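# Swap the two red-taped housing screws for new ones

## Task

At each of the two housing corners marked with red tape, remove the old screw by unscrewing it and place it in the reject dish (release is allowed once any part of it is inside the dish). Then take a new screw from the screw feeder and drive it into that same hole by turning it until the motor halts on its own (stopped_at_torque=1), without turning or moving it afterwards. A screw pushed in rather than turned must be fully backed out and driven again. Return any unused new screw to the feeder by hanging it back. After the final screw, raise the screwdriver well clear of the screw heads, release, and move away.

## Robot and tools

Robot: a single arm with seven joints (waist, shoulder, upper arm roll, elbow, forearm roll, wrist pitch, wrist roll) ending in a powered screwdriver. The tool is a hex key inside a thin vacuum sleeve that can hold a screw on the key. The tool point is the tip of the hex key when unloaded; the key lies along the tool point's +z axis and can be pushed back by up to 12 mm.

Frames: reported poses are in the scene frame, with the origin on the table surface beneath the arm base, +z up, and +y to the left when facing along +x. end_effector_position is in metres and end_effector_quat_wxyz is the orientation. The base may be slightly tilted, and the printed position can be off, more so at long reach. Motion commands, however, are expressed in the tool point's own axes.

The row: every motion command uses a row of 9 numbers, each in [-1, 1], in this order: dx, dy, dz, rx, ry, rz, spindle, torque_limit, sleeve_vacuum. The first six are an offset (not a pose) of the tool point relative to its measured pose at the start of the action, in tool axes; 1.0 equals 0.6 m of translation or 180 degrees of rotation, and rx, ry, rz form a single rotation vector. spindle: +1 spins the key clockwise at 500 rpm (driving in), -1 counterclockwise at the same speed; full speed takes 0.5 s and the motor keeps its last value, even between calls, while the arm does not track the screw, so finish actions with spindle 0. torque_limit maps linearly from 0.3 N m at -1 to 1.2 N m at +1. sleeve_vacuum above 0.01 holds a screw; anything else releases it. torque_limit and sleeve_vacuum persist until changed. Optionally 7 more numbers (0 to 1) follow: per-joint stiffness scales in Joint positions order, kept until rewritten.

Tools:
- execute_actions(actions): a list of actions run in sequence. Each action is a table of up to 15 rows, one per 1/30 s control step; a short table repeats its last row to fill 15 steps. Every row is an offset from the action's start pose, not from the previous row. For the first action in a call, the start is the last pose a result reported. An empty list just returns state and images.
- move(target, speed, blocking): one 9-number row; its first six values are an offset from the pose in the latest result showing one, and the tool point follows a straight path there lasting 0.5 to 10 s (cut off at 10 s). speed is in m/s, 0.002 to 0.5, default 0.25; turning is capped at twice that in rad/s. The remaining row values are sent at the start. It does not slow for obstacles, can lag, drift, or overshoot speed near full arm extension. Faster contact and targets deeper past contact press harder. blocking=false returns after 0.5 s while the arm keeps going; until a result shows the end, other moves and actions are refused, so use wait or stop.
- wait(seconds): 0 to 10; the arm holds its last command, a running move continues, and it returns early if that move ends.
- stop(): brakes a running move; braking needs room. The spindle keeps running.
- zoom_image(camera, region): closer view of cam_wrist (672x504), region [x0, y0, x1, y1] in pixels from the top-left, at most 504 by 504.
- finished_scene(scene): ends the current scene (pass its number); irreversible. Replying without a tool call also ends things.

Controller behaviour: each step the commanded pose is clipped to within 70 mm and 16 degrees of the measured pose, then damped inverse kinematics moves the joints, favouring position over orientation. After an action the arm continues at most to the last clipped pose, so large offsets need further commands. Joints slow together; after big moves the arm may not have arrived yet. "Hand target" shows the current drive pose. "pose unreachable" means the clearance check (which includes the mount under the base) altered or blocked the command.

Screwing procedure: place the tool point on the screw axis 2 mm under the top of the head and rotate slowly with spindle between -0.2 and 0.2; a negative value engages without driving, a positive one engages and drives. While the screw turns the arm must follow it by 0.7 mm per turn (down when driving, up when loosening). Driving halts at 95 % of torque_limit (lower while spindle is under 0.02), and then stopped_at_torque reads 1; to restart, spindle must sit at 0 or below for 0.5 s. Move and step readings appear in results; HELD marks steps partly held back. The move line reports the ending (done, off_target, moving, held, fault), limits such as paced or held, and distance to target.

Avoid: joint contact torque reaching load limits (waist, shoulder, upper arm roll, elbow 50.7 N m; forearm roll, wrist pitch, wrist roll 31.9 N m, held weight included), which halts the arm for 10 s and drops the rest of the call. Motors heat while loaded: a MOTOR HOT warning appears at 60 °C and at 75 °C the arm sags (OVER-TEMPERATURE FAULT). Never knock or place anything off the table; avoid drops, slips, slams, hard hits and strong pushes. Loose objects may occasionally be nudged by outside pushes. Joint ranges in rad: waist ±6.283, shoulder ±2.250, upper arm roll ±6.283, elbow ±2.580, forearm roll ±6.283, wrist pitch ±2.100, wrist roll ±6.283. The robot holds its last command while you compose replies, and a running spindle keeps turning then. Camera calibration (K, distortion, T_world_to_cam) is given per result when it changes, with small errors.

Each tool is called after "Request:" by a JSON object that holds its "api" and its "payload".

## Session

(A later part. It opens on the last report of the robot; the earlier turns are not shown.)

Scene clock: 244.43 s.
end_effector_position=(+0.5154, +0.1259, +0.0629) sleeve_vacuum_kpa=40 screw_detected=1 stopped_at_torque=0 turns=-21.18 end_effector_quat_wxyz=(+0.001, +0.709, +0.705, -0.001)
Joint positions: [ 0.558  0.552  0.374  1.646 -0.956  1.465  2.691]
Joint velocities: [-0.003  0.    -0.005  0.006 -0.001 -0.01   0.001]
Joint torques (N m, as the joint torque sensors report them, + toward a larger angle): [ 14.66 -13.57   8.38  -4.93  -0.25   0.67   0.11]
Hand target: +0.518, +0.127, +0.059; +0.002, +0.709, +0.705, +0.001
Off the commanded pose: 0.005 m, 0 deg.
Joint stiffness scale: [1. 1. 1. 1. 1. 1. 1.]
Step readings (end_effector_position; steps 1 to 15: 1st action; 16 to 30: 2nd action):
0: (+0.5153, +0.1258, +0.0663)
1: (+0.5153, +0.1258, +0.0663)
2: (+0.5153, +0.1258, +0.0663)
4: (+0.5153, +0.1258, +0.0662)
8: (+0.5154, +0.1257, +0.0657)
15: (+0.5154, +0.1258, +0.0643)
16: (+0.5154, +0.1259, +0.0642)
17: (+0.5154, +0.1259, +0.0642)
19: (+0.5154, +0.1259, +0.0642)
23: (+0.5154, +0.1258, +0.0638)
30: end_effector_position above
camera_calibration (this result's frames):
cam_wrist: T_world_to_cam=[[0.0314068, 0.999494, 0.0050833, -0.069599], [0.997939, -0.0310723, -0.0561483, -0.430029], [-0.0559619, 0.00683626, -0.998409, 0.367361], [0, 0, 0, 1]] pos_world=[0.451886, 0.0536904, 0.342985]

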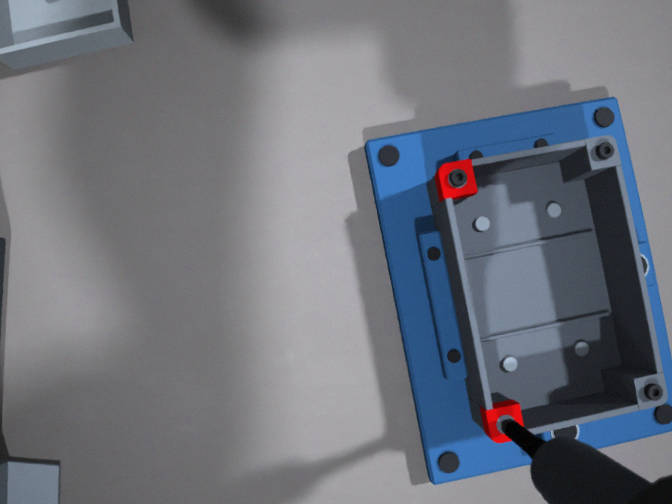

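Request:
{"api": "execute_actions", "payload": {"actions": [[[0.001,0.0042,0.0075,-0.0014,0.00045,0,0.8,0,1],[0.001,0.0042,0.0078,-0.0014,0.00045,0,0.8,0,1],[0.001,0.0042,0.0081,-0.0014,0.00045,0,0.8,0,1],[0.001,0.0042,0.0084,-0.0014,0.00045,0,0.8,0,1],[0.001,0.0042,0.0087,-0.0014,0.00045,0,0.8,0,1],[0.001,0.0042,0.009,-0.0014,0.00045,0,0.8,0,1],[0.001,0.0042,0.0093,-0.0014,0.00045,0,0.8,0,1],[0.001,0.0042,0.0096,-0.0014,0.00045,0,0.8,0,1],[0.001,0.0042,0.0099,-0.0014,0.00045,0,0.8,0,1],[0.001,0.0042,0.0102,-0.0014,0.00045,0,0.8,0,1],[0.001,0.0042,0.0105,-0.0014,0.00045,0,0.8,0,1],[0.001,0.0042,0.0108,-0.0014,0.00045,0,0.8,0,1],[0.001,0.0042,0.0111,-0.0014,0.00045,0,0.8,0,1],[0.001,0.0042,0.0114,-0.0014,0.00045,0,0.8,0,1],[0.001,0.0042,0.0117,-0.0014,0.00045,0,0.8,0,1]],[[0.001,0.0042,0.0078,-0.0014,0.00045,0,0.8,0,1],[0.001,0.0042,0.0081,-0.0014,0.00045,0,0.8,0,1],[0.001,0.0042,0.0084,-0.0014,0.00045,0,0.8,0,1],[0.001,0.0042,0.0087,-0.0014,0.00045,0,0.8,0,1],[0.001,0.0042,0.009,-0.0014,0.00045,0,0.8,0,1],[0.001,0.0042,0.0093,-0.0014,0.00045,0,0.8,0,1],[0.001,0.0042,0.0096,-0.0014,0.00045,0,0.8,0,1],[0.001,0.0042,0.0099,-0.0014,0.00045,0,0.8,0,1],[0.001,0.0042,0.0102,-0.0014,0.00045,0,0.8,0,1],[0.001,0.0042,0.0105,-0.0014,0.00045,0,0.8,0,1],[0.001,0.0042,0.0108,-0.0014,0.00045,0,0.8,0,1],[0.001,0.0042,0.0111,-0.0014,0.00045,0,0.8,0,1],[0.001,0.0042,0.0114,-0.0014,0.00045,0,0.8,0,1],[0.001,0.0042,0.0117,-0.0014,0.00045,0,0.8,0,1],[0.001,0.0042,0.012,-0.0014,0.00045,0,0.8,0,1]],[[0.001,0.0042,0.008,-0.0014,0.00045,0,0.8,0,1],[0.001,0.0042,0.0083,-0.0014,0.00045,0,0.8,0,1],[0.001,0.0042,0.0086,-0.0014,0.00045,0,0.8,0,1],[0.001,0.0042,0.0089,-0.0014,0.00045,0,0.8,0,1],[0.001,0.0042,0.0092,-0.0014,0.00045,0,0.8,0,1],[0.001,0.0042,0.0095,-0.0014,0.00045,0,0.8,0,1],[0.001,0.0042,0.0098,-0.0014,0.00045,0,0.8,0,1],[0.001,0.0042,0.01,-0.0014,0.00045,0,0.8,0,1]]]}}

Request:
{"api": "wait", "payload": {"seconds": 0.3}}

Scene clock: 258.70 s.
end_effector_position=(+0.5154, +0.1258, +0.0562) sleeve_vacuum_kpa=40 screw_detected=1 stopped_at_torque=0 turns=-12.40 end_effector_quat_wxyz=(+0.002, +0.712, +0.703, -0.001)
Joint positions: [ 0.553  0.553  0.366  1.661 -0.961  1.445  2.691]
Joint velocities: [-0.002 -0.    -0.004  0.001 -0.    -0.004 -0.   ]
Joint torques (N m, as the joint torque sensors report them, + toward a larger angle): [ 14.22 -13.05   7.79  -5.48  -0.22   0.1    0.14]
Hand target: +0.518, +0.126, +0.052; +0.003, +0.711, +0.703, +0.001
Off the commanded pose: 0.005 m, 0 deg.
Joint stiffness scale: [1. 1. 1. 1. 1. 1. 1.]
Step readings (end_effector_position; steps 1 to 15: 1st action; 16 to 30: 2nd action; 31 to 45: 3rd action):
0: (+0.5154, +0.1259, +0.0627)
1: (+0.5154, +0.1258, +0.0627)
2: (+0.5154, +0.1258, +0.0626)
4: (+0.5154, +0.1258, +0.0623)
8: (+0.5153, +0.1259, +0.0617)
15: (+0.5154, +0.1258, +0.0606)
16: (+0.5154, +0.1258, +0.0604)
17: (+0.5153, +0.1258, +0.0602)
19: (+0.5154, +0.1258, +0.0599)
23: (+0.5154, +0.1259, +0.0593)
30: (+0.5154, +0.1258, +0.0581)
31: (+0.5154, +0.1258, +0.0579)
32: (+0.5153, +0.1258, +0.0577)
34: (+0.5153, +0.1258, +0.0573)
38: (+0.5153, +0.1258, +0.0567)
45: end_effector_position above
camera_calibration (this result's frames):
cam_wrist: T_world_to_cam=[[0.0372918, 0.999294, 0.00448489, -0.0724861], [0.997837, -0.0369936, -0.054333, -0.429655], [-0.0541288, 0.00650137, -0.998513, 0.359781], [0, 0, 0, 1]] pos_world=[0.450903, 0.0542014, 0.336227]

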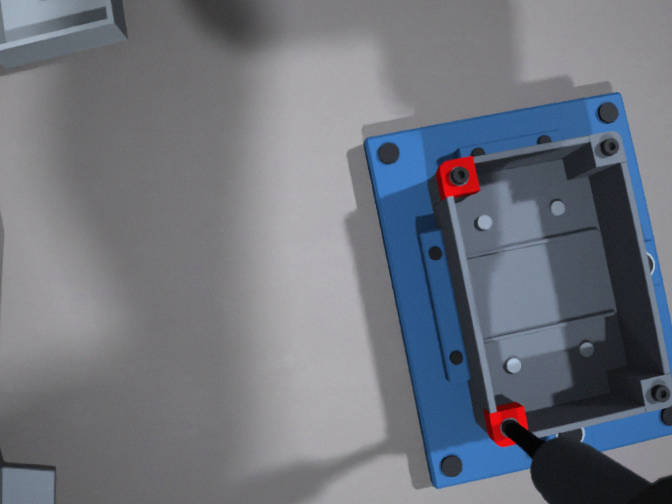

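Scene clock: 259.00 s.
end_effector_position=(+0.5153, +0.1258, +0.0561) sleeve_vacuum_kpa=40 screw_detected=1 stopped_at_torque=1 turns=-11.90 end_effector_quat_wxyz=(+0.002, +0.711, +0.703, -0.001)
Joint positions: [ 0.553  0.553  0.366  1.661 -0.961  1.445  2.691]
Joint velocities: [-0.     0.002 -0.    -0.     0.    -0.001  0.   ]
Joint torques (N m, as the joint torque sensors report them, + toward a larger angle): [ 14.38 -13.1    8.27  -5.46  -0.35   0.39  -0.01]
Hand target: +0.518, +0.126, +0.052; +0.003, +0.711, +0.703, +0.001
Off the commanded pose: 0.005 m, 0 deg.
Joint stiffness scale: [1. 1. 1. 1. 1. 1. 1.]
wait: 0.30 s; at rest by 0.17 s
camera_calibration (this result's frames):
cam_wrist: T_world_to_cam=[[0.0363805, 0.999328, 0.00436279, -0.0720021], [0.997867, -0.0360898, -0.0543892, -0.429781], [-0.0541953, 0.00633219, -0.99851, 0.359651], [0, 0, 0, 1]] pos_world=[0.450975, 0.0541656, 0.336054]

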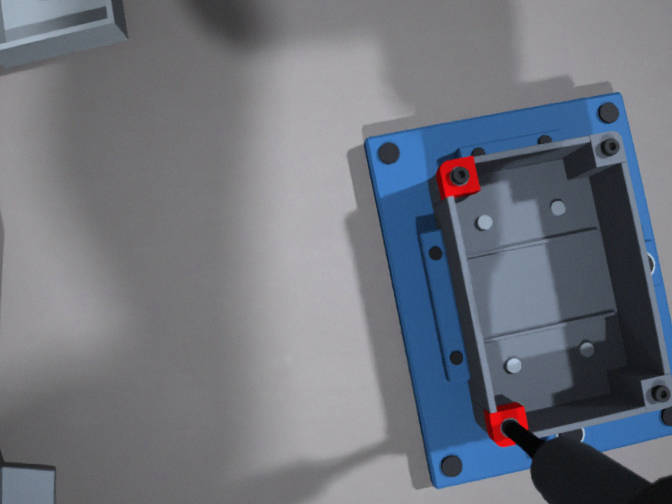

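Request:
{"api": "move", "payload": {"target": [-0.001,-0.004,-0.045,0,0,0,0,1,0], "speed": 0.04}}

Scene clock: 265.60 s.
end_effector_position=(+0.5158, +0.1258, +0.0804) sleeve_vacuum_kpa=0 screw_detected=0 stopped_at_torque=1 turns=-11.90 end_effector_quat_wxyz=(+0.003, +0.710, +0.704, +0.002)
Joint positions: [ 0.577  0.543  0.392  1.624 -0.948  1.504  2.688]
Joint velocities: [ 0.001  0.     0.007 -0.001 -0.     0.003  0.001]
Joint torques (N m, as the joint torque sensors report them, + toward a larger angle): [ 15.24 -14.22   8.7   -6.05  -0.35   0.63   0.1 ]
Hand target: +0.513, +0.125, +0.083; +0.002, +0.711, +0.703, -0.001
Off the commanded pose: 0.004 m, 0 deg.
Joint stiffness scale: [1. 1. 1. 1. 1. 1. 1.]
move: off_target
camera_calibration (this result's frames):
cam_wrist: T_world_to_cam=[[0.032492, 0.999456, 0.00570226, -0.070218], [0.9983, -0.0321772, -0.0485918, -0.430074], [-0.0483818, 0.00727141, -0.998802, 0.38091], [0, 0, 0, 1]] pos_world=[0.450054, 0.0535715, 0.359956]

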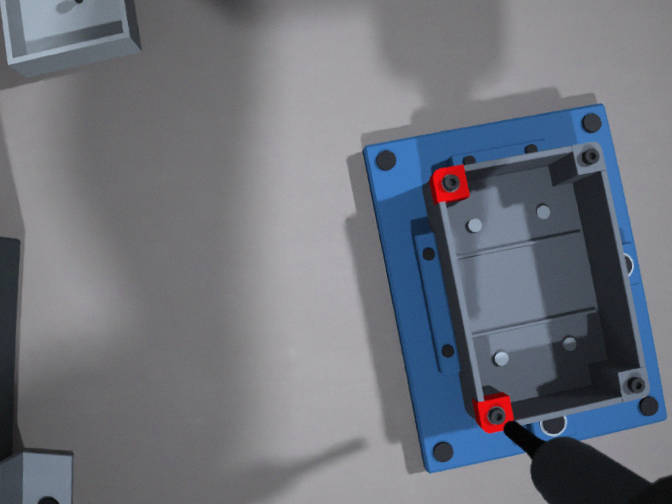

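Request:
{"api": "move", "payload": {"target": [-0.0325,-0.1711,-0.004,0.0018,0,-0.0027,0,1,0], "speed": 0.2}}

Request:
{"api": "zoom_image", "payload": {"camera": "cam_wrist", "region": [444, 376, 564, 466]}}

Scene clock: 271.23 s.
end_effector_position=(+0.4158, +0.1101, +0.0817) sleeve_vacuum_kpa=0 screw_detected=0 stopped_at_torque=1 turns=-11.90 end_effector_quat_wxyz=(-0.001, +0.707, +0.707, +0.003)
Joint positions: [ 0.653  0.5    0.458  1.888 -0.893  1.463  2.959]
Joint velocities: [-0.001 -0.     0.012  0.002 -0.     0.     0.006]
Joint torques (N m, as the joint torque sensors report them, + toward a larger angle): [ 12.83 -11.45   8.07  -6.48  -0.13   0.94   0.27]
Hand target: +0.413, +0.107, +0.082; +0.002, +0.707, +0.707, -0.000
Off the commanded pose: 0.004 m, 0 deg.
Joint stiffness scale: [1. 1. 1. 1. 1. 1. 1.]
move: off_target
camera_calibration (this result's frames):
cam_wrist: T_world_to_cam=[[0.0255292, 0.999595, 0.0125442, -0.0489121], [0.998273, -0.0248273, -0.0532371, -0.331128], [-0.0529041, 0.0138817, -0.998503, 0.378604], [0, 0, 0, 1]] pos_world=[0.351835, 0.0354156, 0.361022]

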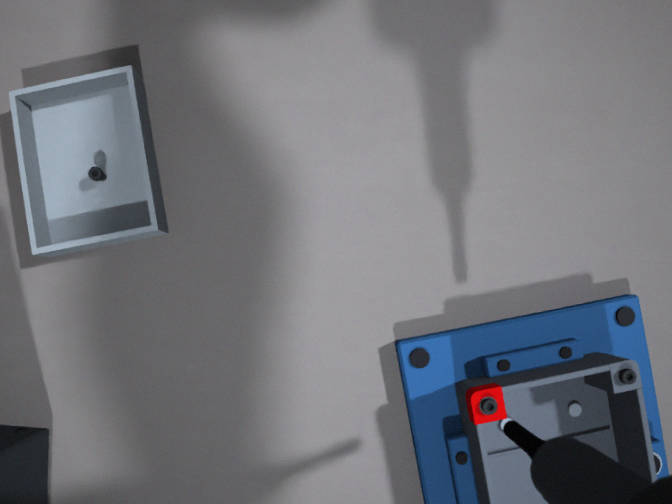

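Region (444, 376, 564, 466) of cam_wrist's 672x504 image, scaled by 4.200; it fills the top 378 rows of this view, and the rest is white.

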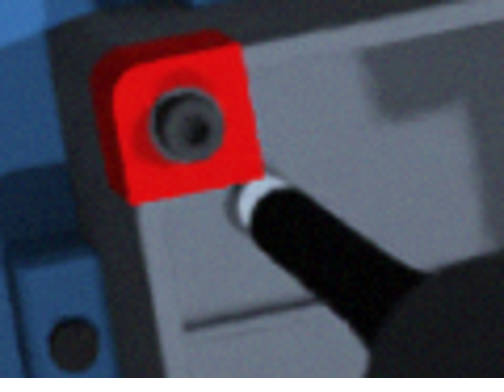

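Request:
{"api": "move", "payload": {"target": [-0.007,-0.005,0.0328,0,-0.0027,0,0,1,1], "speed": 0.04}}

Request:
{"api": "zoom_image", "payload": {"camera": "cam_wrist", "region": [484, 400, 532, 436]}}

Scene clock: 277.10 s.
end_effector_position=(+0.4103, +0.1065, +0.0645) sleeve_vacuum_kpa=14 screw_detected=0 stopped_at_torque=1 turns=-11.90 end_effector_quat_wxyz=(+0.000, +0.709, +0.706, -0.002)
Joint positions: [ 0.64   0.507  0.442  1.928 -0.906  1.412  2.975]
Joint velocities: [-0.    -0.    -0.007  0.001 -0.    -0.004 -0.   ]
Joint torques (N m, as the joint torque sensors report them, + toward a larger angle): [ 12.74 -11.43   7.95  -6.22  -0.03   1.     0.17]
Hand target: +0.413, +0.106, +0.062; +0.002, +0.707, +0.707, -0.000
Off the commanded pose: 0.004 m, 0 deg.
Joint stiffness scale: [1. 1. 1. 1. 1. 1. 1.]
move: off_target
camera_calibration (this result's frames):
cam_wrist: T_world_to_cam=[[0.0290247, 0.999565, 0.0051513, -0.0459865], [0.997891, -0.028676, -0.0582287, -0.325793], [-0.0580557, 0.0068305, -0.99829, 0.364072], [0, 0, 0, 1]] pos_world=[0.347578, 0.0341373, 0.344716]

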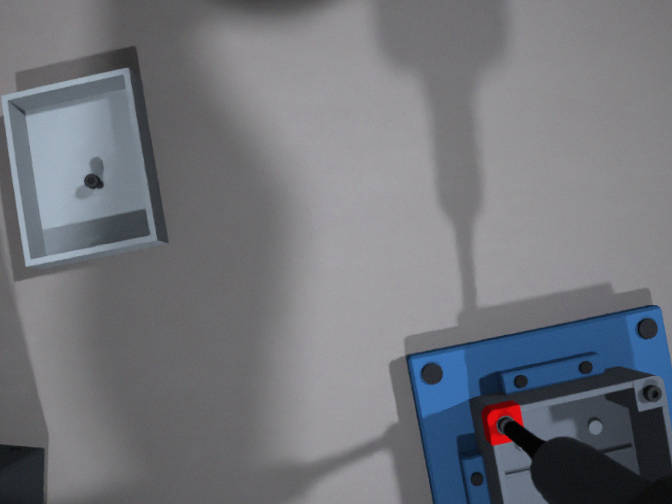

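Region (484, 400, 532, 436) of cam_wrist's 672x504 image, scaled by 10.500; it fills the top 378 rows of this view, and the rest is white.

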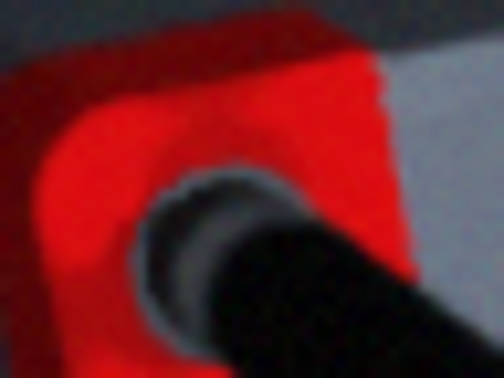

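Request:
{"api": "execute_actions", "payload": {"actions": [[[-0.0006,0.0047,0.0048,-0.0018,0,0,0,1,1],[-0.0006,0.0047,0.0054,-0.0018,0,0,0,1,1],[-0.0006,0.0047,0.006,-0.0018,0,0,0,1,1],[-0.0006,0.0047,0.0066,-0.0018,0,0,0,1,1],[-0.0006,0.0047,0.0072,-0.0018,0,0,0,1,1],[-0.0006,0.0047,0.0078,-0.0018,0,0,0,1,1],[-0.0006,0.0047,0.0084,-0.0018,0,0,0,1,1],[-0.0006,0.0047,0.009,-0.0018,0,0,0,1,1],[-0.0006,0.0047,0.0096,-0.0018,0,0,0,1,1],[-0.0006,0.0047,0.0102,-0.0018,0,0,0,1,1],[-0.0006,0.0047,0.0106,-0.0018,0,0,0,1,1]]]}}

Request:
{"api": "zoom_image", "payload": {"camera": "cam_wrist", "region": [484, 400, 532, 436]}}

Scene clock: 287.63 s.
end_effector_position=(+0.4107, +0.1066, +0.0609) sleeve_vacuum_kpa=14 screw_detected=0 stopped_at_torque=1 turns=-11.90 end_effector_quat_wxyz=(-0.000, +0.710, +0.704, -0.001)
Joint positions: [ 0.639  0.51   0.436  1.934 -0.912  1.402  2.975]
Joint velocities: [ 0.     0.    -0.01   0.003 -0.001 -0.004  0.001]
Joint torques (N m, as the joint torque sensors report them, + toward a larger angle): [ 12.64 -11.52   7.53  -6.63   0.01   1.01   0.11]
Hand target: +0.413, +0.106, +0.058; +0.002, +0.709, +0.706, +0.000
Off the commanded pose: 0.004 m, 0 deg.
Joint stiffness scale: [1. 1. 1. 1. 1. 1. 1.]
Step readings (end_effector_position):
0: (+0.4103, +0.1066, +0.0645)
1: (+0.4104, +0.1066, +0.0644)
2: (+0.4105, +0.1067, +0.0643)
4: (+0.4106, +0.1067, +0.0639)
8: (+0.4108, +0.1065, +0.0627)
15: end_effector_position above
camera_calibration (this result's frames):
cam_wrist: T_world_to_cam=[[0.0323732, 0.999456, 0.00626682, -0.0475173], [0.997833, -0.0319599, -0.0575224, -0.326036], [-0.0572908, 0.00811542, -0.998325, 0.359983], [0, 0, 0, 1]] pos_world=[0.347491, 0.0341499, 0.340924]

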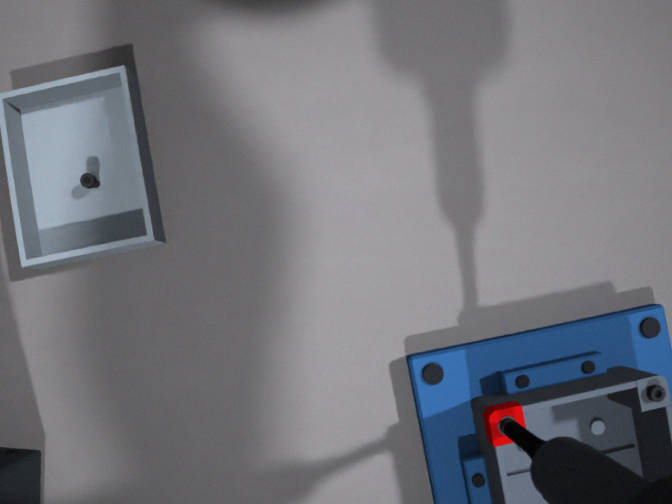

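Region (484, 400, 532, 436) of cam_wrist's 672x504 image, scaled by 10.500; it fills the top 378 rows of this view, and the rest is white.

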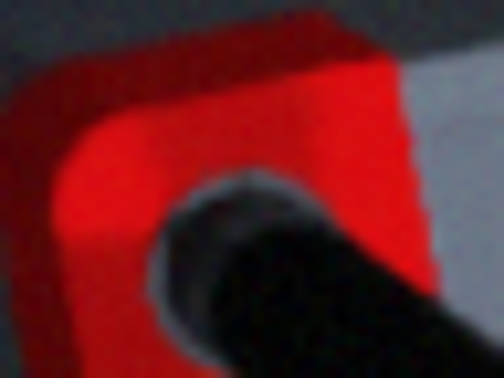

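Request:
{"api": "execute_actions", "payload": {"actions": [[[-0.0008,0.0038,0.005,-0.0014,-0.0004,0,-0.15,1,1],[-0.0008,0.0038,0.0055,-0.0014,-0.0004,0,-0.15,1,1],[-0.0008,0.0038,0.006,-0.0014,-0.0004,0,-0.15,1,1],[-0.0008,0.0038,0.0065,-0.0014,-0.0004,0,-0.15,1,1],[-0.0008,0.0038,0.007,-0.0014,-0.0004,0,-0.15,1,1],[-0.0008,0.0038,0.0075,-0.0014,-0.0004,0,-0.15,1,1],[-0.0008,0.0038,0.008,-0.0014,-0.0004,0,-0.15,1,1],[-0.0008,0.0038,0.0085,-0.0014,-0.0004,0,-0.15,1,1],[-0.0008,0.0038,0.009,-0.0014,-0.0004,0,-0.15,1,1],[-0.0008,0.0038,0.0095,-0.0014,-0.0004,0,-0.15,1,1],[-0.0008,0.0038,0.01,-0.0014,-0.0004,0,-0.15,1,1],[-0.0008,0.0038,0.0105,-0.0014,-0.0004,0,-0.15,1,1],[-0.0008,0.0038,0.011,-0.0014,-0.0004,0,-0.15,1,1],[-0.0008,0.0038,0.0113,-0.0014,-0.0004,0,-0.15,1,1],[-0.0008,0.0038,0.0113,-0.0014,-0.0004,0,-0.15,1,1]]]}}

Request:
{"api": "wait", "payload": {"seconds": 0.3}}

Scene clock: 297.07 s.
end_effector_position=(+0.4105, +0.1064, +0.0578) sleeve_vacuum_kpa=14 screw_detected=0 stopped_at_torque=1 turns=-12.50 end_effector_quat_wxyz=(+0.000, +0.711, +0.703, -0.001)
Joint positions: [ 0.638  0.511  0.431  1.941 -0.915  1.393  2.975]
Joint velocities: [-0.001  0.002 -0.008  0.009 -0.004 -0.012  0.   ]
Joint torques (N m, as the joint torque sensors report them, + toward a larger angle): [ 12.03 -10.62   7.3   -5.86  -0.08   0.64   0.02]
Hand target: +0.413, +0.106, +0.054; +0.002, +0.710, +0.704, +0.000
Off the commanded pose: 0.005 m, 0 deg.
Joint stiffness scale: [1. 1. 1. 1. 1. 1. 1.]
Step readings (end_effector_position):
0: (+0.4107, +0.1067, +0.0607)
1: (+0.4106, +0.1067, +0.0607)
2: (+0.4106, +0.1066, +0.0606)
4: (+0.4105, +0.1065, +0.0602)
8: (+0.4105, +0.1065, +0.0592)
15: end_effector_position above
camera_calibration (this result's frames):
cam_wrist: T_world_to_cam=[[0.0354271, 0.999356, 0.00569881, -0.0484889], [0.99774, -0.0350428, -0.0573349, -0.325636], [-0.0570982, 0.00771714, -0.998339, 0.356903], [0, 0, 0, 1]] pos_world=[0.346996, 0.0342922, 0.337916]

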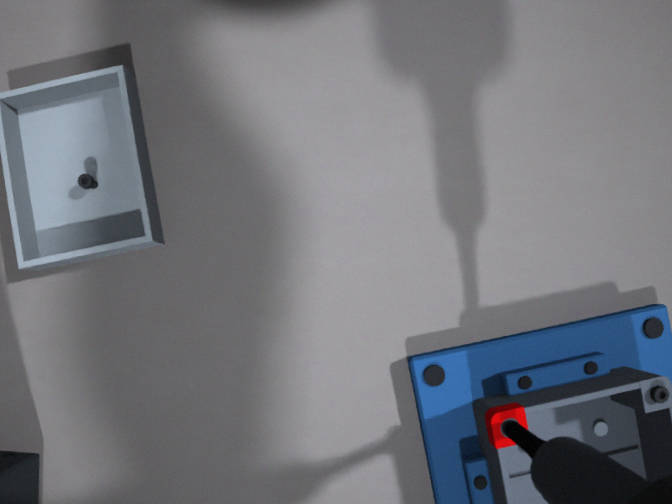

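Scene clock: 297.37 s.
end_effector_position=(+0.4104, +0.1063, +0.0576) sleeve_vacuum_kpa=14 screw_detected=0 stopped_at_torque=1 turns=-12.88 end_effector_quat_wxyz=(+0.000, +0.711, +0.703, -0.001)
Joint positions: [ 0.638  0.511  0.431  1.942 -0.915  1.392  2.975]
Joint velocities: [ 0.001  0.     0.001 -0.    -0.    -0.001  0.   ]
Joint torques (N m, as the joint torque sensors report them, + toward a larger angle): [ 11.86 -10.68   7.16  -5.65  -0.32   0.61   0.15]
Hand target: +0.413, +0.106, +0.054; +0.002, +0.710, +0.704, +0.000
Off the commanded pose: 0.004 m, 0 deg.
Joint stiffness scale: [1. 1. 1. 1. 1. 1. 1.]
wait: 0.30 s; no rest ("spindle" is on)
camera_calibration (this result's frames):
cam_wrist: T_world_to_cam=[[0.0356965, 0.999348, 0.00534694, -0.0484039], [0.997728, -0.0353317, -0.0573657, -0.325557], [-0.0571394, 0.00738254, -0.998339, 0.35672], [0, 0, 0, 1]] pos_world=[0.346928, 0.0342364, 0.33771]

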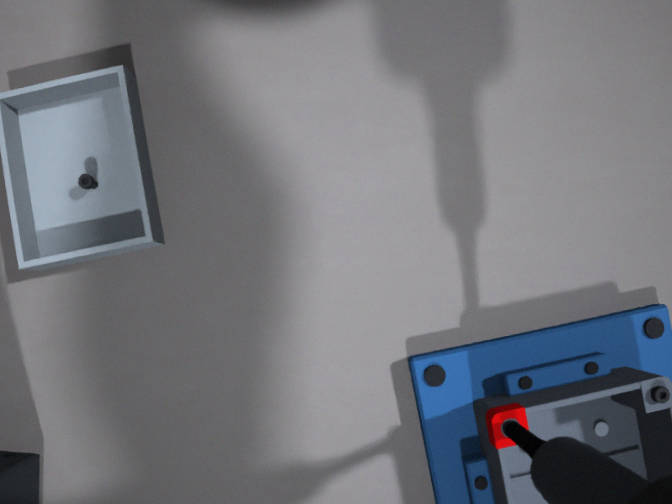

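Head top is lower here (~0.0587), so centre is more +x,+y (~0.4110, 0.1069). Sweep that way.

Request:
{"api": "execute_actions", "payload": {"actions": [[[0,0.0045,0.006,-0.0014,-0.0004,0,-0.15,1,1],[0.0002,0.0047,0.0062,-0.0014,-0.0004,0,-0.15,1,1],[0.0004,0.0049,0.0064,-0.0014,-0.0004,0,-0.15,1,1],[0.0006,0.0051,0.0066,-0.0014,-0.0004,0,-0.15,1,1],[0.0008,0.0053,0.0068,-0.0014,-0.0004,0,-0.15,1,1],[0.001,0.0055,0.007,-0.0014,-0.0004,0,-0.15,1,1],[0.0012,0.0057,0.0072,-0.0014,-0.0004,0,-0.15,1,1],[0.0014,0.0058,0.0074,-0.0014,-0.0004,0,-0.15,1,1],[0.0015,0.0059,0.0076,-0.0014,-0.0004,0,-0.15,1,1],[0.0016,0.006,0.0078,-0.0014,-0.0004,0,-0.15,1,1],[0.0016,0.006,0.008,-0.0014,-0.0004,0,-0.15,1,1],[0.0016,0.006,0.008,-0.0014,-0.0004,0,-0.15,1,1],[0.0016,0.006,0.008,-0.0014,-0.0004,0,-0.15,1,1],[0.0016,0.006,0.008,-0.0014,-0.0004,0,-0.15,1,1],[0.0016,0.006,0.008,-0.0014,-0.0004,0,0,1,1]]]}}

Scene clock: 303.40 s.
end_effector_position=(+0.4111, +0.1062, +0.0561) sleeve_vacuum_kpa=14 screw_detected=0 stopped_at_torque=1 turns=-20.38 end_effector_quat_wxyz=(+0.001, +0.711, +0.704, -0.002)
Joint positions: [ 0.634  0.511  0.431  1.943 -0.918  1.388  2.975]
Joint velocities: [-0.004  0.001  0.     0.     0.    -0.003 -0.   ]
Joint torques (N m, as the joint torque sensors report them, + toward a larger angle): [ 11.12 -10.48   6.88  -5.32  -0.35   0.82   0.12]
Hand target: +0.414, +0.107, +0.053; +0.002, +0.711, +0.703, -0.000
Off the commanded pose: 0.005 m, 0 deg.
Joint stiffness scale: [1. 1. 1. 1. 1. 1. 1.]
Step readings (end_effector_position):
0: (+0.4106, +0.1060, +0.0576)
1: (+0.4105, +0.1060, +0.0575)
2: (+0.4105, +0.1059, +0.0574)
4: (+0.4105, +0.1058, +0.0572)
8: (+0.4107, +0.1059, +0.0568)
15: end_effector_position above
camera_calibration (this result's frames):
cam_wrist: T_world_to_cam=[[0.0347534, 0.999389, 0.00380829, -0.047862], [0.997774, -0.0344798, -0.0570757, -0.326426], [-0.0569095, 0.00578339, -0.998363, 0.355373], [0, 0, 0, 1]] pos_world=[0.347586, 0.0345224, 0.336342]

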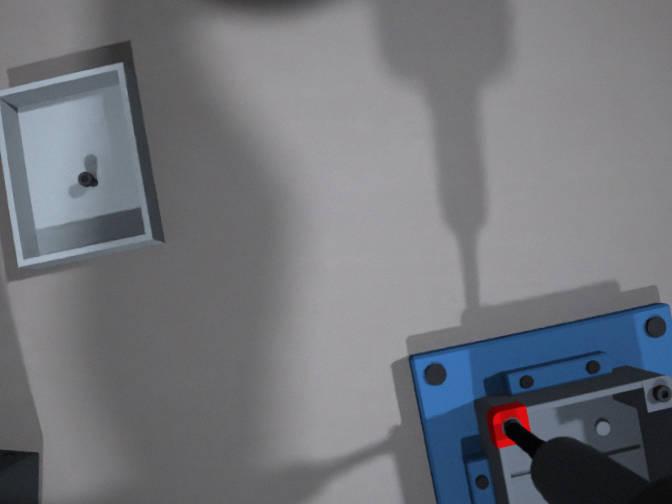

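Request:
{"api": "execute_actions", "payload": {"actions": [[[0.002,0.0047,0.0055,-0.0014,0.0004,0,-0.15,1,1],[0.0022,0.0047,0.0055,-0.0014,0.0004,0,-0.15,1,1],[0.0024,0.0047,0.0055,-0.0014,0.0004,0,-0.15,1,1],[0.0026,0.0047,0.0055,-0.0014,0.0004,0,-0.15,1,1],[0.0028,0.0047,0.0055,-0.0014,0.0004,0,-0.15,1,1],[0.003,0.0046,0.0055,-0.0014,0.0004,0,-0.15,1,1],[0.0032,0.0046,0.0055,-0.0014,0.0004,0,-0.15,1,1],[0.0034,0.0046,0.0055,-0.0014,0.0004,0,-0.15,1,1],[0.0036,0.0045,0.0055,-0.0014,0.0004,0,-0.15,1,1],[0.0038,0.0045,0.0055,-0.0014,0.0004,0,-0.15,1,1],[0.004,0.0045,0.0055,-0.0014,0.0004,0,-0.15,1,1],[0.004,0.0045,0.0055,-0.0014,0.0004,0,-0.15,1,1],[0.004,0.0045,0.0055,-0.0014,0.0004,0,-0.15,1,1],[0.004,0.0045,0.0055,-0.0014,0.0004,0,-0.15,1,1],[0.004,0.0045,0.0055,-0.0014,0.0004,0,0,1,1]]]}}

Scene clock: 310.87 s.
end_effector_position=(+0.4110, +0.1072, +0.0555) sleeve_vacuum_kpa=39 screw_detected=1 stopped_at_torque=1 turns=-20.93 end_effector_quat_wxyz=(+0.000, +0.711, +0.704, -0.001)
Joint positions: [ 0.632  0.511  0.43   1.945 -0.919  1.388  2.975]
Joint velocities: [ 0.    -0.001 -0.     0.    -0.    -0.001  0.001]
Joint torques (N m, as the joint torque sensors report them, + toward a larger angle): [ 11.34 -10.62   6.78  -5.14  -0.21   1.06   0.1 ]
Hand target: +0.414, +0.109, +0.053; +0.002, +0.711, +0.704, +0.000
Off the commanded pose: 0.004 m, 0 deg.
Joint stiffness scale: [1. 1. 1. 1. 1. 1. 1.]
Step readings (end_effector_position):
0: (+0.4111, +0.1062, +0.0560)
1: (+0.4111, +0.1062, +0.0560)
2: (+0.4111, +0.1062, +0.0560)
4: (+0.4111, +0.1063, +0.0560)
8: (+0.4108, +0.1066, +0.0558)
15: end_effector_position above
camera_calibration (this result's frames):
cam_wrist: T_world_to_cam=[[0.0347674, 0.999382, 0.00522129, -0.0490242], [0.997769, -0.0344124, -0.0572063, -0.326369], [-0.0569912, 0.00719856, -0.998349, 0.354623], [0, 0, 0, 1]] pos_world=[0.347555, 0.03521, 0.335623]

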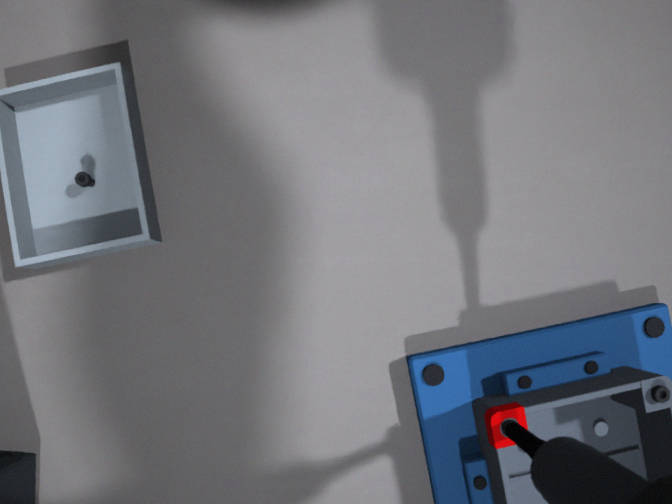

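Engaged at C ≈ (0.4110, 0.1072). Unscrew.

Request:
{"api": "move", "payload": {"target": [0.0005,-0.003,-0.02,0,0,0,-1,1,1], "speed": 0.006}}

Request:
{"api": "move", "payload": {"target": [0.0005,-0.003,-0.045,0,0,0,0,1,1], "speed": 0.04}}

Scene clock: 315.33 s.
end_effector_position=(+0.4112, +0.1071, +0.0657) sleeve_vacuum_kpa=39 screw_detected=1 stopped_at_torque=1 turns=-37.60 end_effector_quat_wxyz=(+0.002, +0.710, +0.704, -0.000)
Joint positions: [ 0.639  0.503  0.449  1.931 -0.909  1.413  2.975]
Joint velocities: [-0.001 -0.001  0.003  0.    -0.    -0.     0.001]
Joint torques (N m, as the joint torque sensors report them, + toward a larger angle): [ 11.96 -10.97   7.54  -5.45  -0.39   0.85  -0.12]
Hand target: +0.409, +0.108, +0.068; +0.000, +0.711, +0.704, -0.001
Off the commanded pose: 0.003 m, 0 deg.
Joint stiffness scale: [1. 1. 1. 1. 1. 1. 1.]
move: done
camera_calibration (this result's frames):
cam_wrist: T_world_to_cam=[[0.0329249, 0.999449, 0.0042069, -0.0481205], [0.998074, -0.0326576, -0.0527447, -0.326603], [-0.0525782, 0.00593541, -0.998599, 0.363156], [0, 0, 0, 1]] pos_world=[0.346653, 0.0352725, 0.345623]

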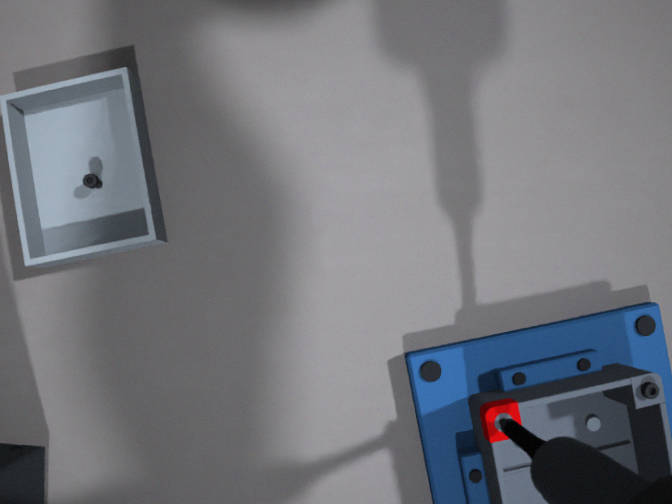

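Scene clock: 316.33 s.
end_effector_position=(+0.4120, +0.1069, +0.0902) sleeve_vacuum_kpa=40 screw_detected=1 stopped_at_torque=1 turns=-37.60 end_effector_quat_wxyz=(+0.005, +0.709, +0.706, +0.001)
Joint positions: [ 0.661  0.49   0.478  1.888 -0.881  1.475  2.966]
Joint velocities: [ 0.001 -0.     0.008 -0.001  0.     0.004 -0.001]
Joint torques (N m, as the joint torque sensors report them, + toward a larger angle): [ 12.54 -11.27   8.17  -6.36  -0.03   1.03   0.16]
Hand target: +0.409, +0.108, +0.093; +0.002, +0.710, +0.704, -0.000
Off the commanded pose: 0.004 m, 0 deg.
Joint stiffness scale: [1. 1. 1. 1. 1. 1. 1.]
move: off_target
camera_calibration (this result's frames):
cam_wrist: T_world_to_cam=[[0.0289617, 0.999575, 0.00329052, -0.0463927], [0.998456, -0.0287728, -0.0475246, -0.327176], [-0.0474097, 0.00466183, -0.998865, 0.385639], [0, 0, 0, 1]] pos_world=[0.346297, 0.0351614, 0.369805]

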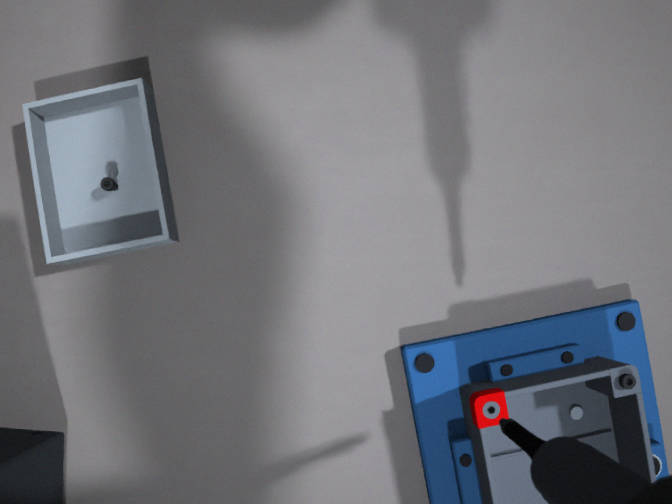

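Request:
{"api": "move", "payload": {"target": [-0.344,-0.227,0.053,0.00225,0.00135,-0.0015,0,1,1], "speed": 0.25}}

Request:
{"api": "move", "payload": {"target": [-0.005,-0.002,0.063,0,0,0,0,1,1], "speed": 0.07}}

Scene clock: 321.03 s.
end_effector_position=(+0.2726, -0.0959, +0.0590) sleeve_vacuum_kpa=40 screw_detected=1 stopped_at_torque=1 turns=-37.60 end_effector_quat_wxyz=(-0.004, +0.708, +0.706, -0.002)
Joint positions: [ 1.009  1.006  0.478  1.791 -0.891  1.381  3.492]
Joint velocities: [ 0.005  0.007 -0.003 -0.001  0.    -0.001 -0.001]
Joint torques (N m, as the joint torque sensors report them, + toward a larger angle): [ 13.11 -14.84   8.41  -6.13   0.4    0.99   0.19]
Hand target: +0.275, -0.100, +0.059; +0.001, +0.707, +0.707, -0.001
Off the commanded pose: 0.004 m, 1 deg.
Joint stiffness scale: [1. 1. 1. 1. 1. 1. 1.]
move: off_target
camera_calibration (this result's frames):
cam_wrist: T_world_to_cam=[[0.0274868, 0.999563, 0.0108404, 0.160507], [0.997508, -0.0267222, -0.0652927, -0.193778], [-0.0649745, 0.012608, -0.997807, 0.354347], [0, 0, 0, 1]] pos_world=[0.211907, -0.170083, 0.339177]

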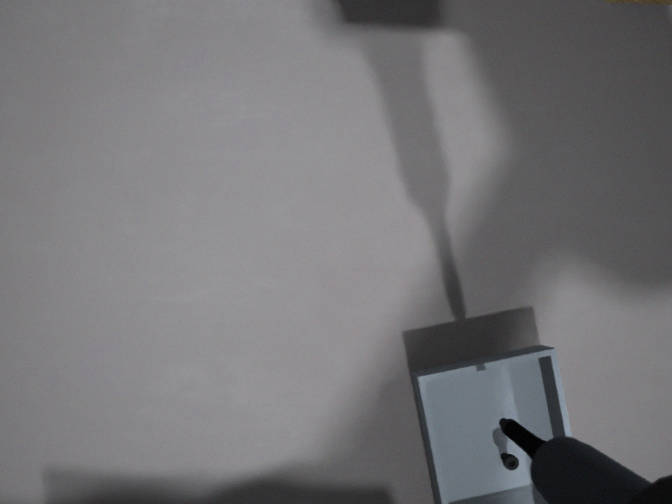

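Scene clock: 321.97 s.
end_effector_position=(+0.2698, -0.0970, +0.0239) sleeve_vacuum_kpa=40 screw_detected=1 stopped_at_torque=1 turns=-37.60 end_effector_quat_wxyz=(-0.007, +0.709, +0.706, -0.001)
Joint positions: [ 0.994  1.042  0.43   1.841 -0.935  1.299  3.523]
Joint velocities: [-0.    -0.    -0.007  0.     0.    -0.005  0.   ]
Joint torques (N m, as the joint torque sensors report them, + toward a larger angle): [ 13.26 -14.82   8.58  -5.6    0.46   0.94   0.22]
Hand target: +0.271, -0.099, +0.021; -0.004, +0.708, +0.706, -0.002
Off the commanded pose: 0.003 m, 0 deg.
Joint stiffness scale: [1. 1. 1. 1. 1. 1. 1.]
move: done
camera_calibration (this result's frames):
cam_wrist: T_world_to_cam=[[0.0291758, 0.999461, 0.0150542, 0.161426], [0.997299, -0.0280906, -0.0678583, -0.193286], [-0.0673988, 0.0169933, -0.997581, 0.320179], [0, 0, 0, 1]] pos_world=[0.209634, -0.172209, 0.303859]

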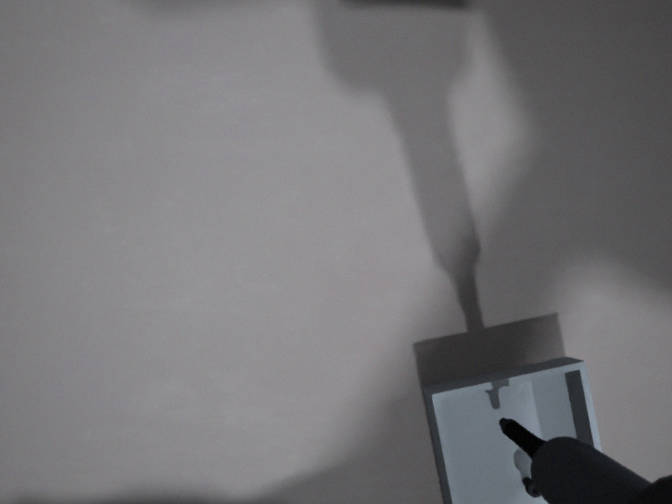

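Request:
{"api": "execute_actions", "payload": {"actions": [[[0,0.002,0.006,0,0,0,0,1,1],[0,0.002,0.007,0,0,0,0,1,1],[0,0.002,0.008,0,0,0,0,1,1],[0,0.002,0.009,0,0,0,0,1,1],[0,0.002,0.009,0,0,0,0,1,1],[0,0.002,0.009,0,0,0,0,1,1],[0,0.002,0.009,0,0,0,0,1,1],[0,0.002,0.009,0,0,0,0,1,1],[0,0.002,0.009,0,0,0,0,1,0]]]}}

Request:
{"api": "move", "payload": {"target": [-0.08,0.165,-0.305,-0.0035,-0.0035,0,0,1,0], "speed": 0.22}}

Scene clock: 331.00 s.
end_effector_position=(+0.2694, -0.0952, +0.0212) sleeve_vacuum_kpa=0 screw_detected=0 stopped_at_torque=1 turns=-37.60 end_effector_quat_wxyz=(-0.009, +0.708, +0.706, -0.001)
Joint positions: [ 0.993  1.044  0.424  1.845 -0.935  1.295  3.523]
Joint velocities: [ 0.001  0.002 -0.002  0.    -0.    -0.     0.   ]
Joint torques (N m, as the joint torque sensors report them, + toward a larger angle): [ 13.3  -14.77   8.27  -5.63   0.56   1.07   0.16]
Hand target: +0.271, -0.097, +0.018; -0.007, +0.709, +0.706, -0.001
Off the commanded pose: 0.004 m, 0 deg.
Joint stiffness scale: [1. 1. 1. 1. 1. 1. 1.]
Step readings (end_effector_position):
0: (+0.2698, -0.0970, +0.0238)
1: (+0.2698, -0.0969, +0.0237)
2: (+0.2698, -0.0966, +0.0235)
4: (+0.2697, -0.0959, +0.0227)
8: (+0.2693, -0.0953, +0.0215)
15: end_effector_position above
camera_calibration (this result's frames):
cam_wrist: T_world_to_cam=[[0.0285642, 0.999404, 0.0193974, 0.159766], [0.997171, -0.0271399, -0.0700963, -0.192831], [-0.0695281, 0.0213447, -0.997352, 0.318452], [0, 0, 0, 1]] pos_world=[0.209864, -0.171701, 0.300993]

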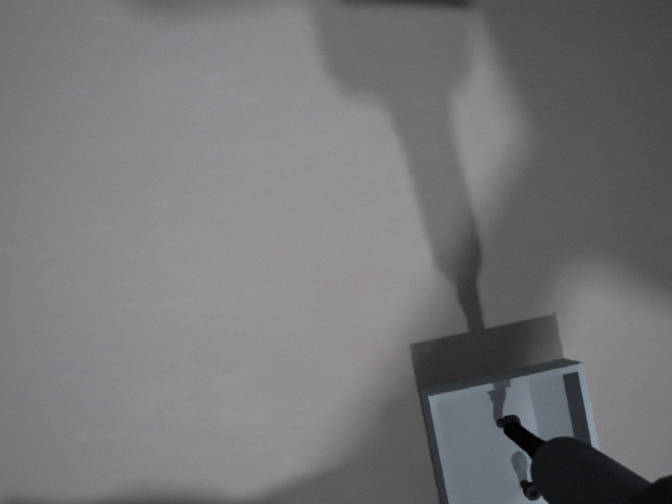

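Scene clock: 332.53 s.
end_effector_position=(+0.3695, -0.1473, +0.2009) sleeve_vacuum_kpa=0 screw_detected=0 stopped_at_torque=1 turns=-37.60 end_effector_quat_wxyz=(-0.001, +0.706, +0.708, -0.005)
Joint positions: [ 1.1    1.06   0.499  1.139 -0.863  1.796  3.111]
Joint velocities: [ 0.004  0.007  0.001 -0.003 -0.     0.001 -0.   ]
Joint torques (N m, as the joint torque sensors report them, + toward a larger angle): [ 16.24 -17.25   7.44  -6.5    0.08   0.98   0.21]
Hand target: +0.371, -0.145, +0.202; -0.002, +0.708, +0.706, -0.000
Off the commanded pose: 0.002 m, 1 deg.
Joint stiffness scale: [1. 1. 1. 1. 1. 1. 1.]
move: done
camera_calibration (this result's frames):
cam_wrist: T_world_to_cam=[[0.0224869, 0.999746, 0.00168773, 0.211355], [0.997661, -0.022331, -0.0646121, -0.282053], [-0.064558, 0.00313671, -0.997909, 0.501347], [0, 0, 0, 1]] pos_world=[0.309007, -0.219172, 0.481718]

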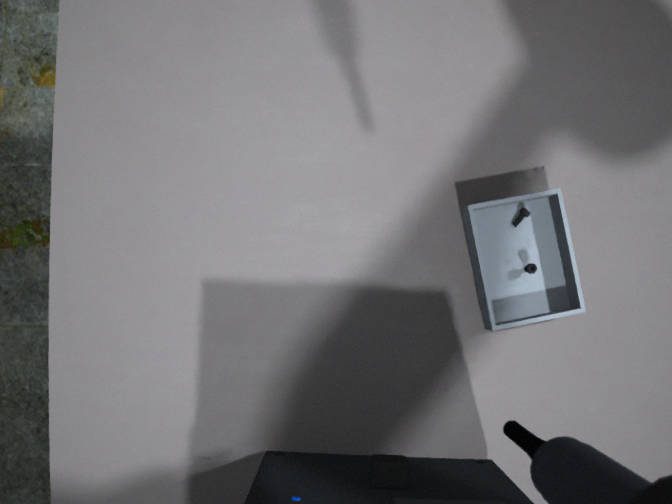

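Request:
{"api": "move", "payload": {"target": [-0.0515,0.125,0.0205,-0.00315,0.00135,0,0,1,0], "speed": 0.15}}

Request:
{"api": "zoom_image", "payload": {"camera": "cam_wrist", "region": [444, 376, 564, 466]}}

Scene clock: 336.80 s.
end_effector_position=(+0.4433, -0.1808, +0.1879) sleeve_vacuum_kpa=0 screw_detected=0 stopped_at_torque=1 turns=-37.60 end_effector_quat_wxyz=(+0.003, +0.705, +0.709, -0.004)
Joint positions: [ 1.086  1.179  0.429  0.846 -0.935  1.832  2.894]
Joint velocities: [ 0.     0.006 -0.008 -0.004 -0.    -0.001 -0.003]
Joint torques (N m, as the joint torque sensors report them, + toward a larger angle): [ 18.44 -20.27   6.61  -5.76  -0.17   0.94   0.04]
Hand target: +0.444, -0.178, +0.188; +0.001, +0.706, +0.708, -0.000
Off the commanded pose: 0.003 m, 1 deg.
Joint stiffness scale: [1. 1. 1. 1. 1. 1. 1.]
move: done
camera_calibration (this result's frames):
cam_wrist: T_world_to_cam=[[0.0195918, 0.999805, -0.00262675, 0.245342], [0.998218, -0.0197087, -0.0563228, -0.358601], [-0.0563635, -0.0015186, -0.998409, 0.488862], [0, 0, 0, 1]] pos_world=[0.380709, -0.251619, 0.468531]

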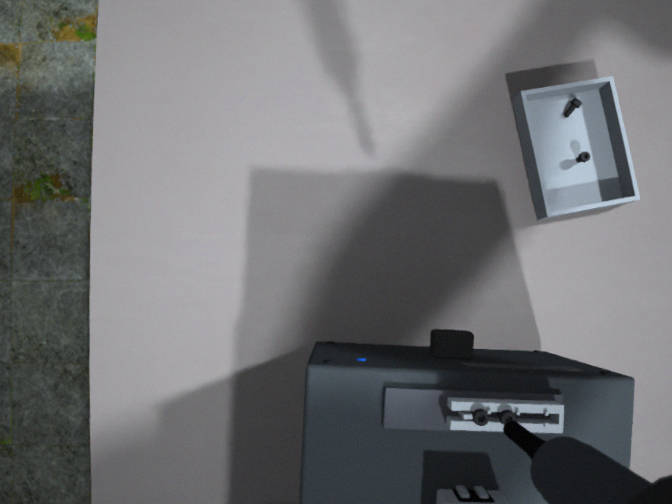

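Region (444, 376, 564, 466) of cam_wrist's 672x504 image, scaled by 4.200; it fills the top 378 rows of this view, and the rest is white.

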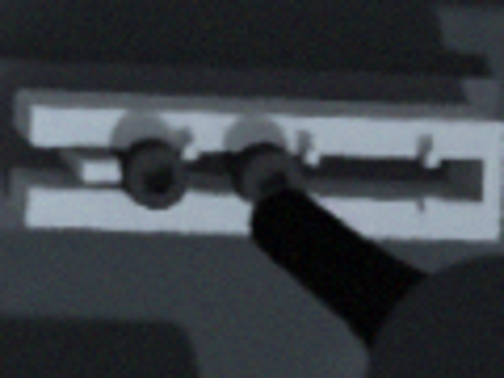

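Request:
{"api": "move", "payload": {"target": [0.0036,0.002,0.026,-0.0009,0.0027,0,0,1,1], "speed": 0.03}}

Request:
{"api": "zoom_image", "payload": {"camera": "cam_wrist", "region": [444, 376, 564, 466]}}

Scene clock: 343.67 s.
end_effector_position=(+0.4415, -0.1784, +0.1742) sleeve_vacuum_kpa=14 screw_detected=0 stopped_at_torque=1 turns=-37.60 end_effector_quat_wxyz=(-0.001, +0.708, +0.706, +0.000)
Joint positions: [ 1.071  1.179  0.426  0.891 -0.935  1.808  2.908]
Joint velocities: [-0.001 -0.001 -0.     0.002 -0.    -0.002 -0.   ]
Joint torques (N m, as the joint torque sensors report them, + toward a larger angle): [ 18.56 -19.9    6.87  -5.57  -0.14   0.92   0.12]
Hand target: +0.444, -0.179, +0.172; +0.001, +0.705, +0.709, +0.000
Off the commanded pose: 0.004 m, 1 deg.
Joint stiffness scale: [1. 1. 1. 1. 1. 1. 1.]
move: off_target
camera_calibration (this result's frames):
cam_wrist: T_world_to_cam=[[0.0284327, 0.999553, 0.00928993, 0.23693], [0.99795, -0.0278516, -0.057617, -0.358654], [-0.0573325, 0.0109091, -0.998296, 0.477676], [0, 0, 0, 1]] pos_world=[0.378568, -0.252024, 0.453997]

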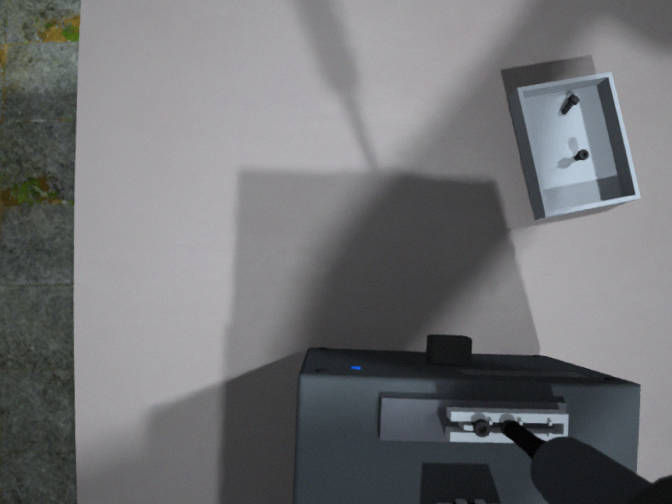

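Region (444, 376, 564, 466) of cam_wrist's 672x504 image, scaled by 4.200; it fills the top 378 rows of this view, and the rest is white.

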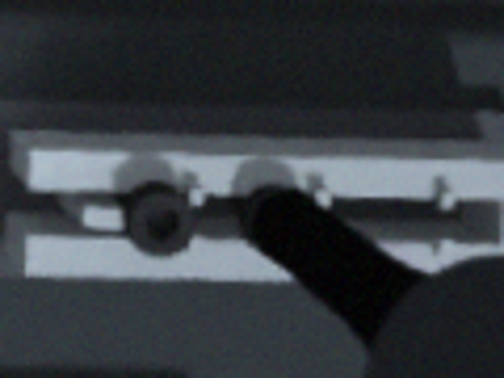

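Request:
{"api": "execute_actions", "payload": {"actions": [[[-0.0005,0.0054,0.0034,-0.0009,-0.0009,-0.0027,0,1,1],[-0.0003,0.0058,0.0038,-0.0009,-0.0009,-0.0027,0,1,1],[-0.0001,0.0062,0.0042,-0.0009,-0.0009,-0.0027,0,1,1],[0.0001,0.0066,0.0046,-0.0009,-0.0009,-0.0027,0,1,1],[0.0003,0.007,0.005,-0.0009,-0.0009,-0.0027,0,1,1],[0.0005,0.0074,0.0054,-0.0009,-0.0009,-0.0027,0,1,1],[0.0007,0.0078,0.0058,-0.0009,-0.0009,-0.0027,0,1,1],[0.0007,0.0082,0.0062,-0.0009,-0.0009,-0.0027,0,1,1],[0.0007,0.0082,0.0066,-0.0009,-0.0009,-0.0027,0,1,1],[0.0007,0.0082,0.007,-0.0009,-0.0009,-0.0027,0,1,1]]]}}

Request:
{"api": "zoom_image", "payload": {"camera": "cam_wrist", "region": [444, 376, 564, 466]}}

Scene clock: 351.23 s.
end_effector_position=(+0.4427, -0.1777, +0.1719) sleeve_vacuum_kpa=14 screw_detected=0 stopped_at_torque=1 turns=-37.60 end_effector_quat_wxyz=(-0.002, +0.708, +0.707, -0.001)
Joint positions: [ 1.066  1.179  0.425  0.893 -0.935  1.805  2.908]
Joint velocities: [-0.002 -0.    -0.001  0.002 -0.    -0.     0.   ]
Joint torques (N m, as the joint torque sensors report them, + toward a larger angle): [ 18.62 -19.83   6.47  -5.59  -0.16   1.01   0.07]
Hand target: +0.446, -0.178, +0.170; +0.001, +0.705, +0.709, +0.000
Off the commanded pose: 0.004 m, 0 deg.
Joint stiffness scale: [1. 1. 1. 1. 1. 1. 1.]
Step readings (end_effector_position):
0: (+0.4416, -0.1783, +0.1741)
1: (+0.4416, -0.1783, +0.1741)
2: (+0.4416, -0.1783, +0.1741)
4: (+0.4417, -0.1781, +0.1738)
8: (+0.4422, -0.1779, +0.1730)
15: end_effector_position above
camera_calibration (this result's frames):
cam_wrist: T_world_to_cam=[[0.0258613, 0.99962, 0.00949868, 0.237309], [0.997886, -0.0252475, -0.0598799, -0.359082], [-0.0596174, 0.0110272, -0.99816, 0.47646], [0, 0, 0, 1]] pos_world=[0.380592, -0.251539, 0.451828]

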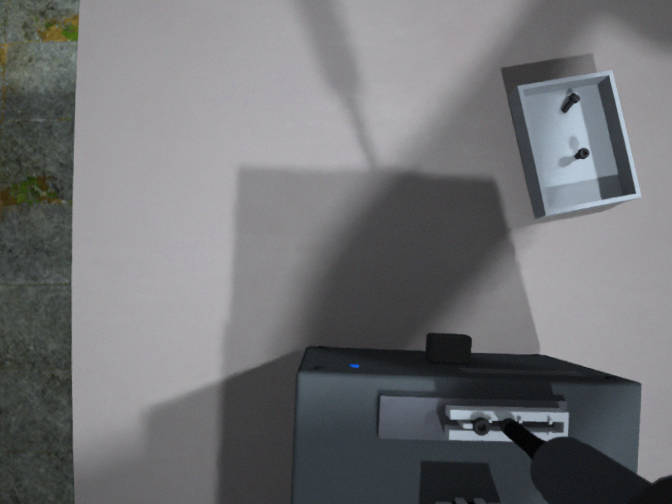

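Region (444, 376, 564, 466) of cam_wrist's 672x504 image, scaled by 4.200; it fills the top 378 rows of this view, and the rest is white.

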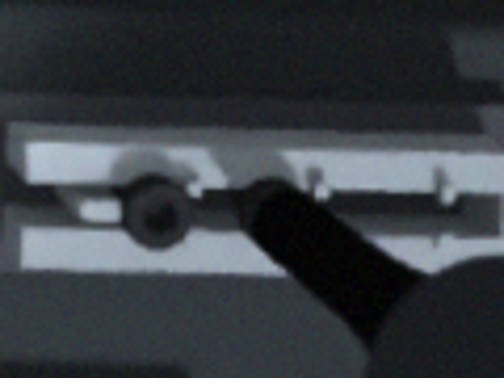

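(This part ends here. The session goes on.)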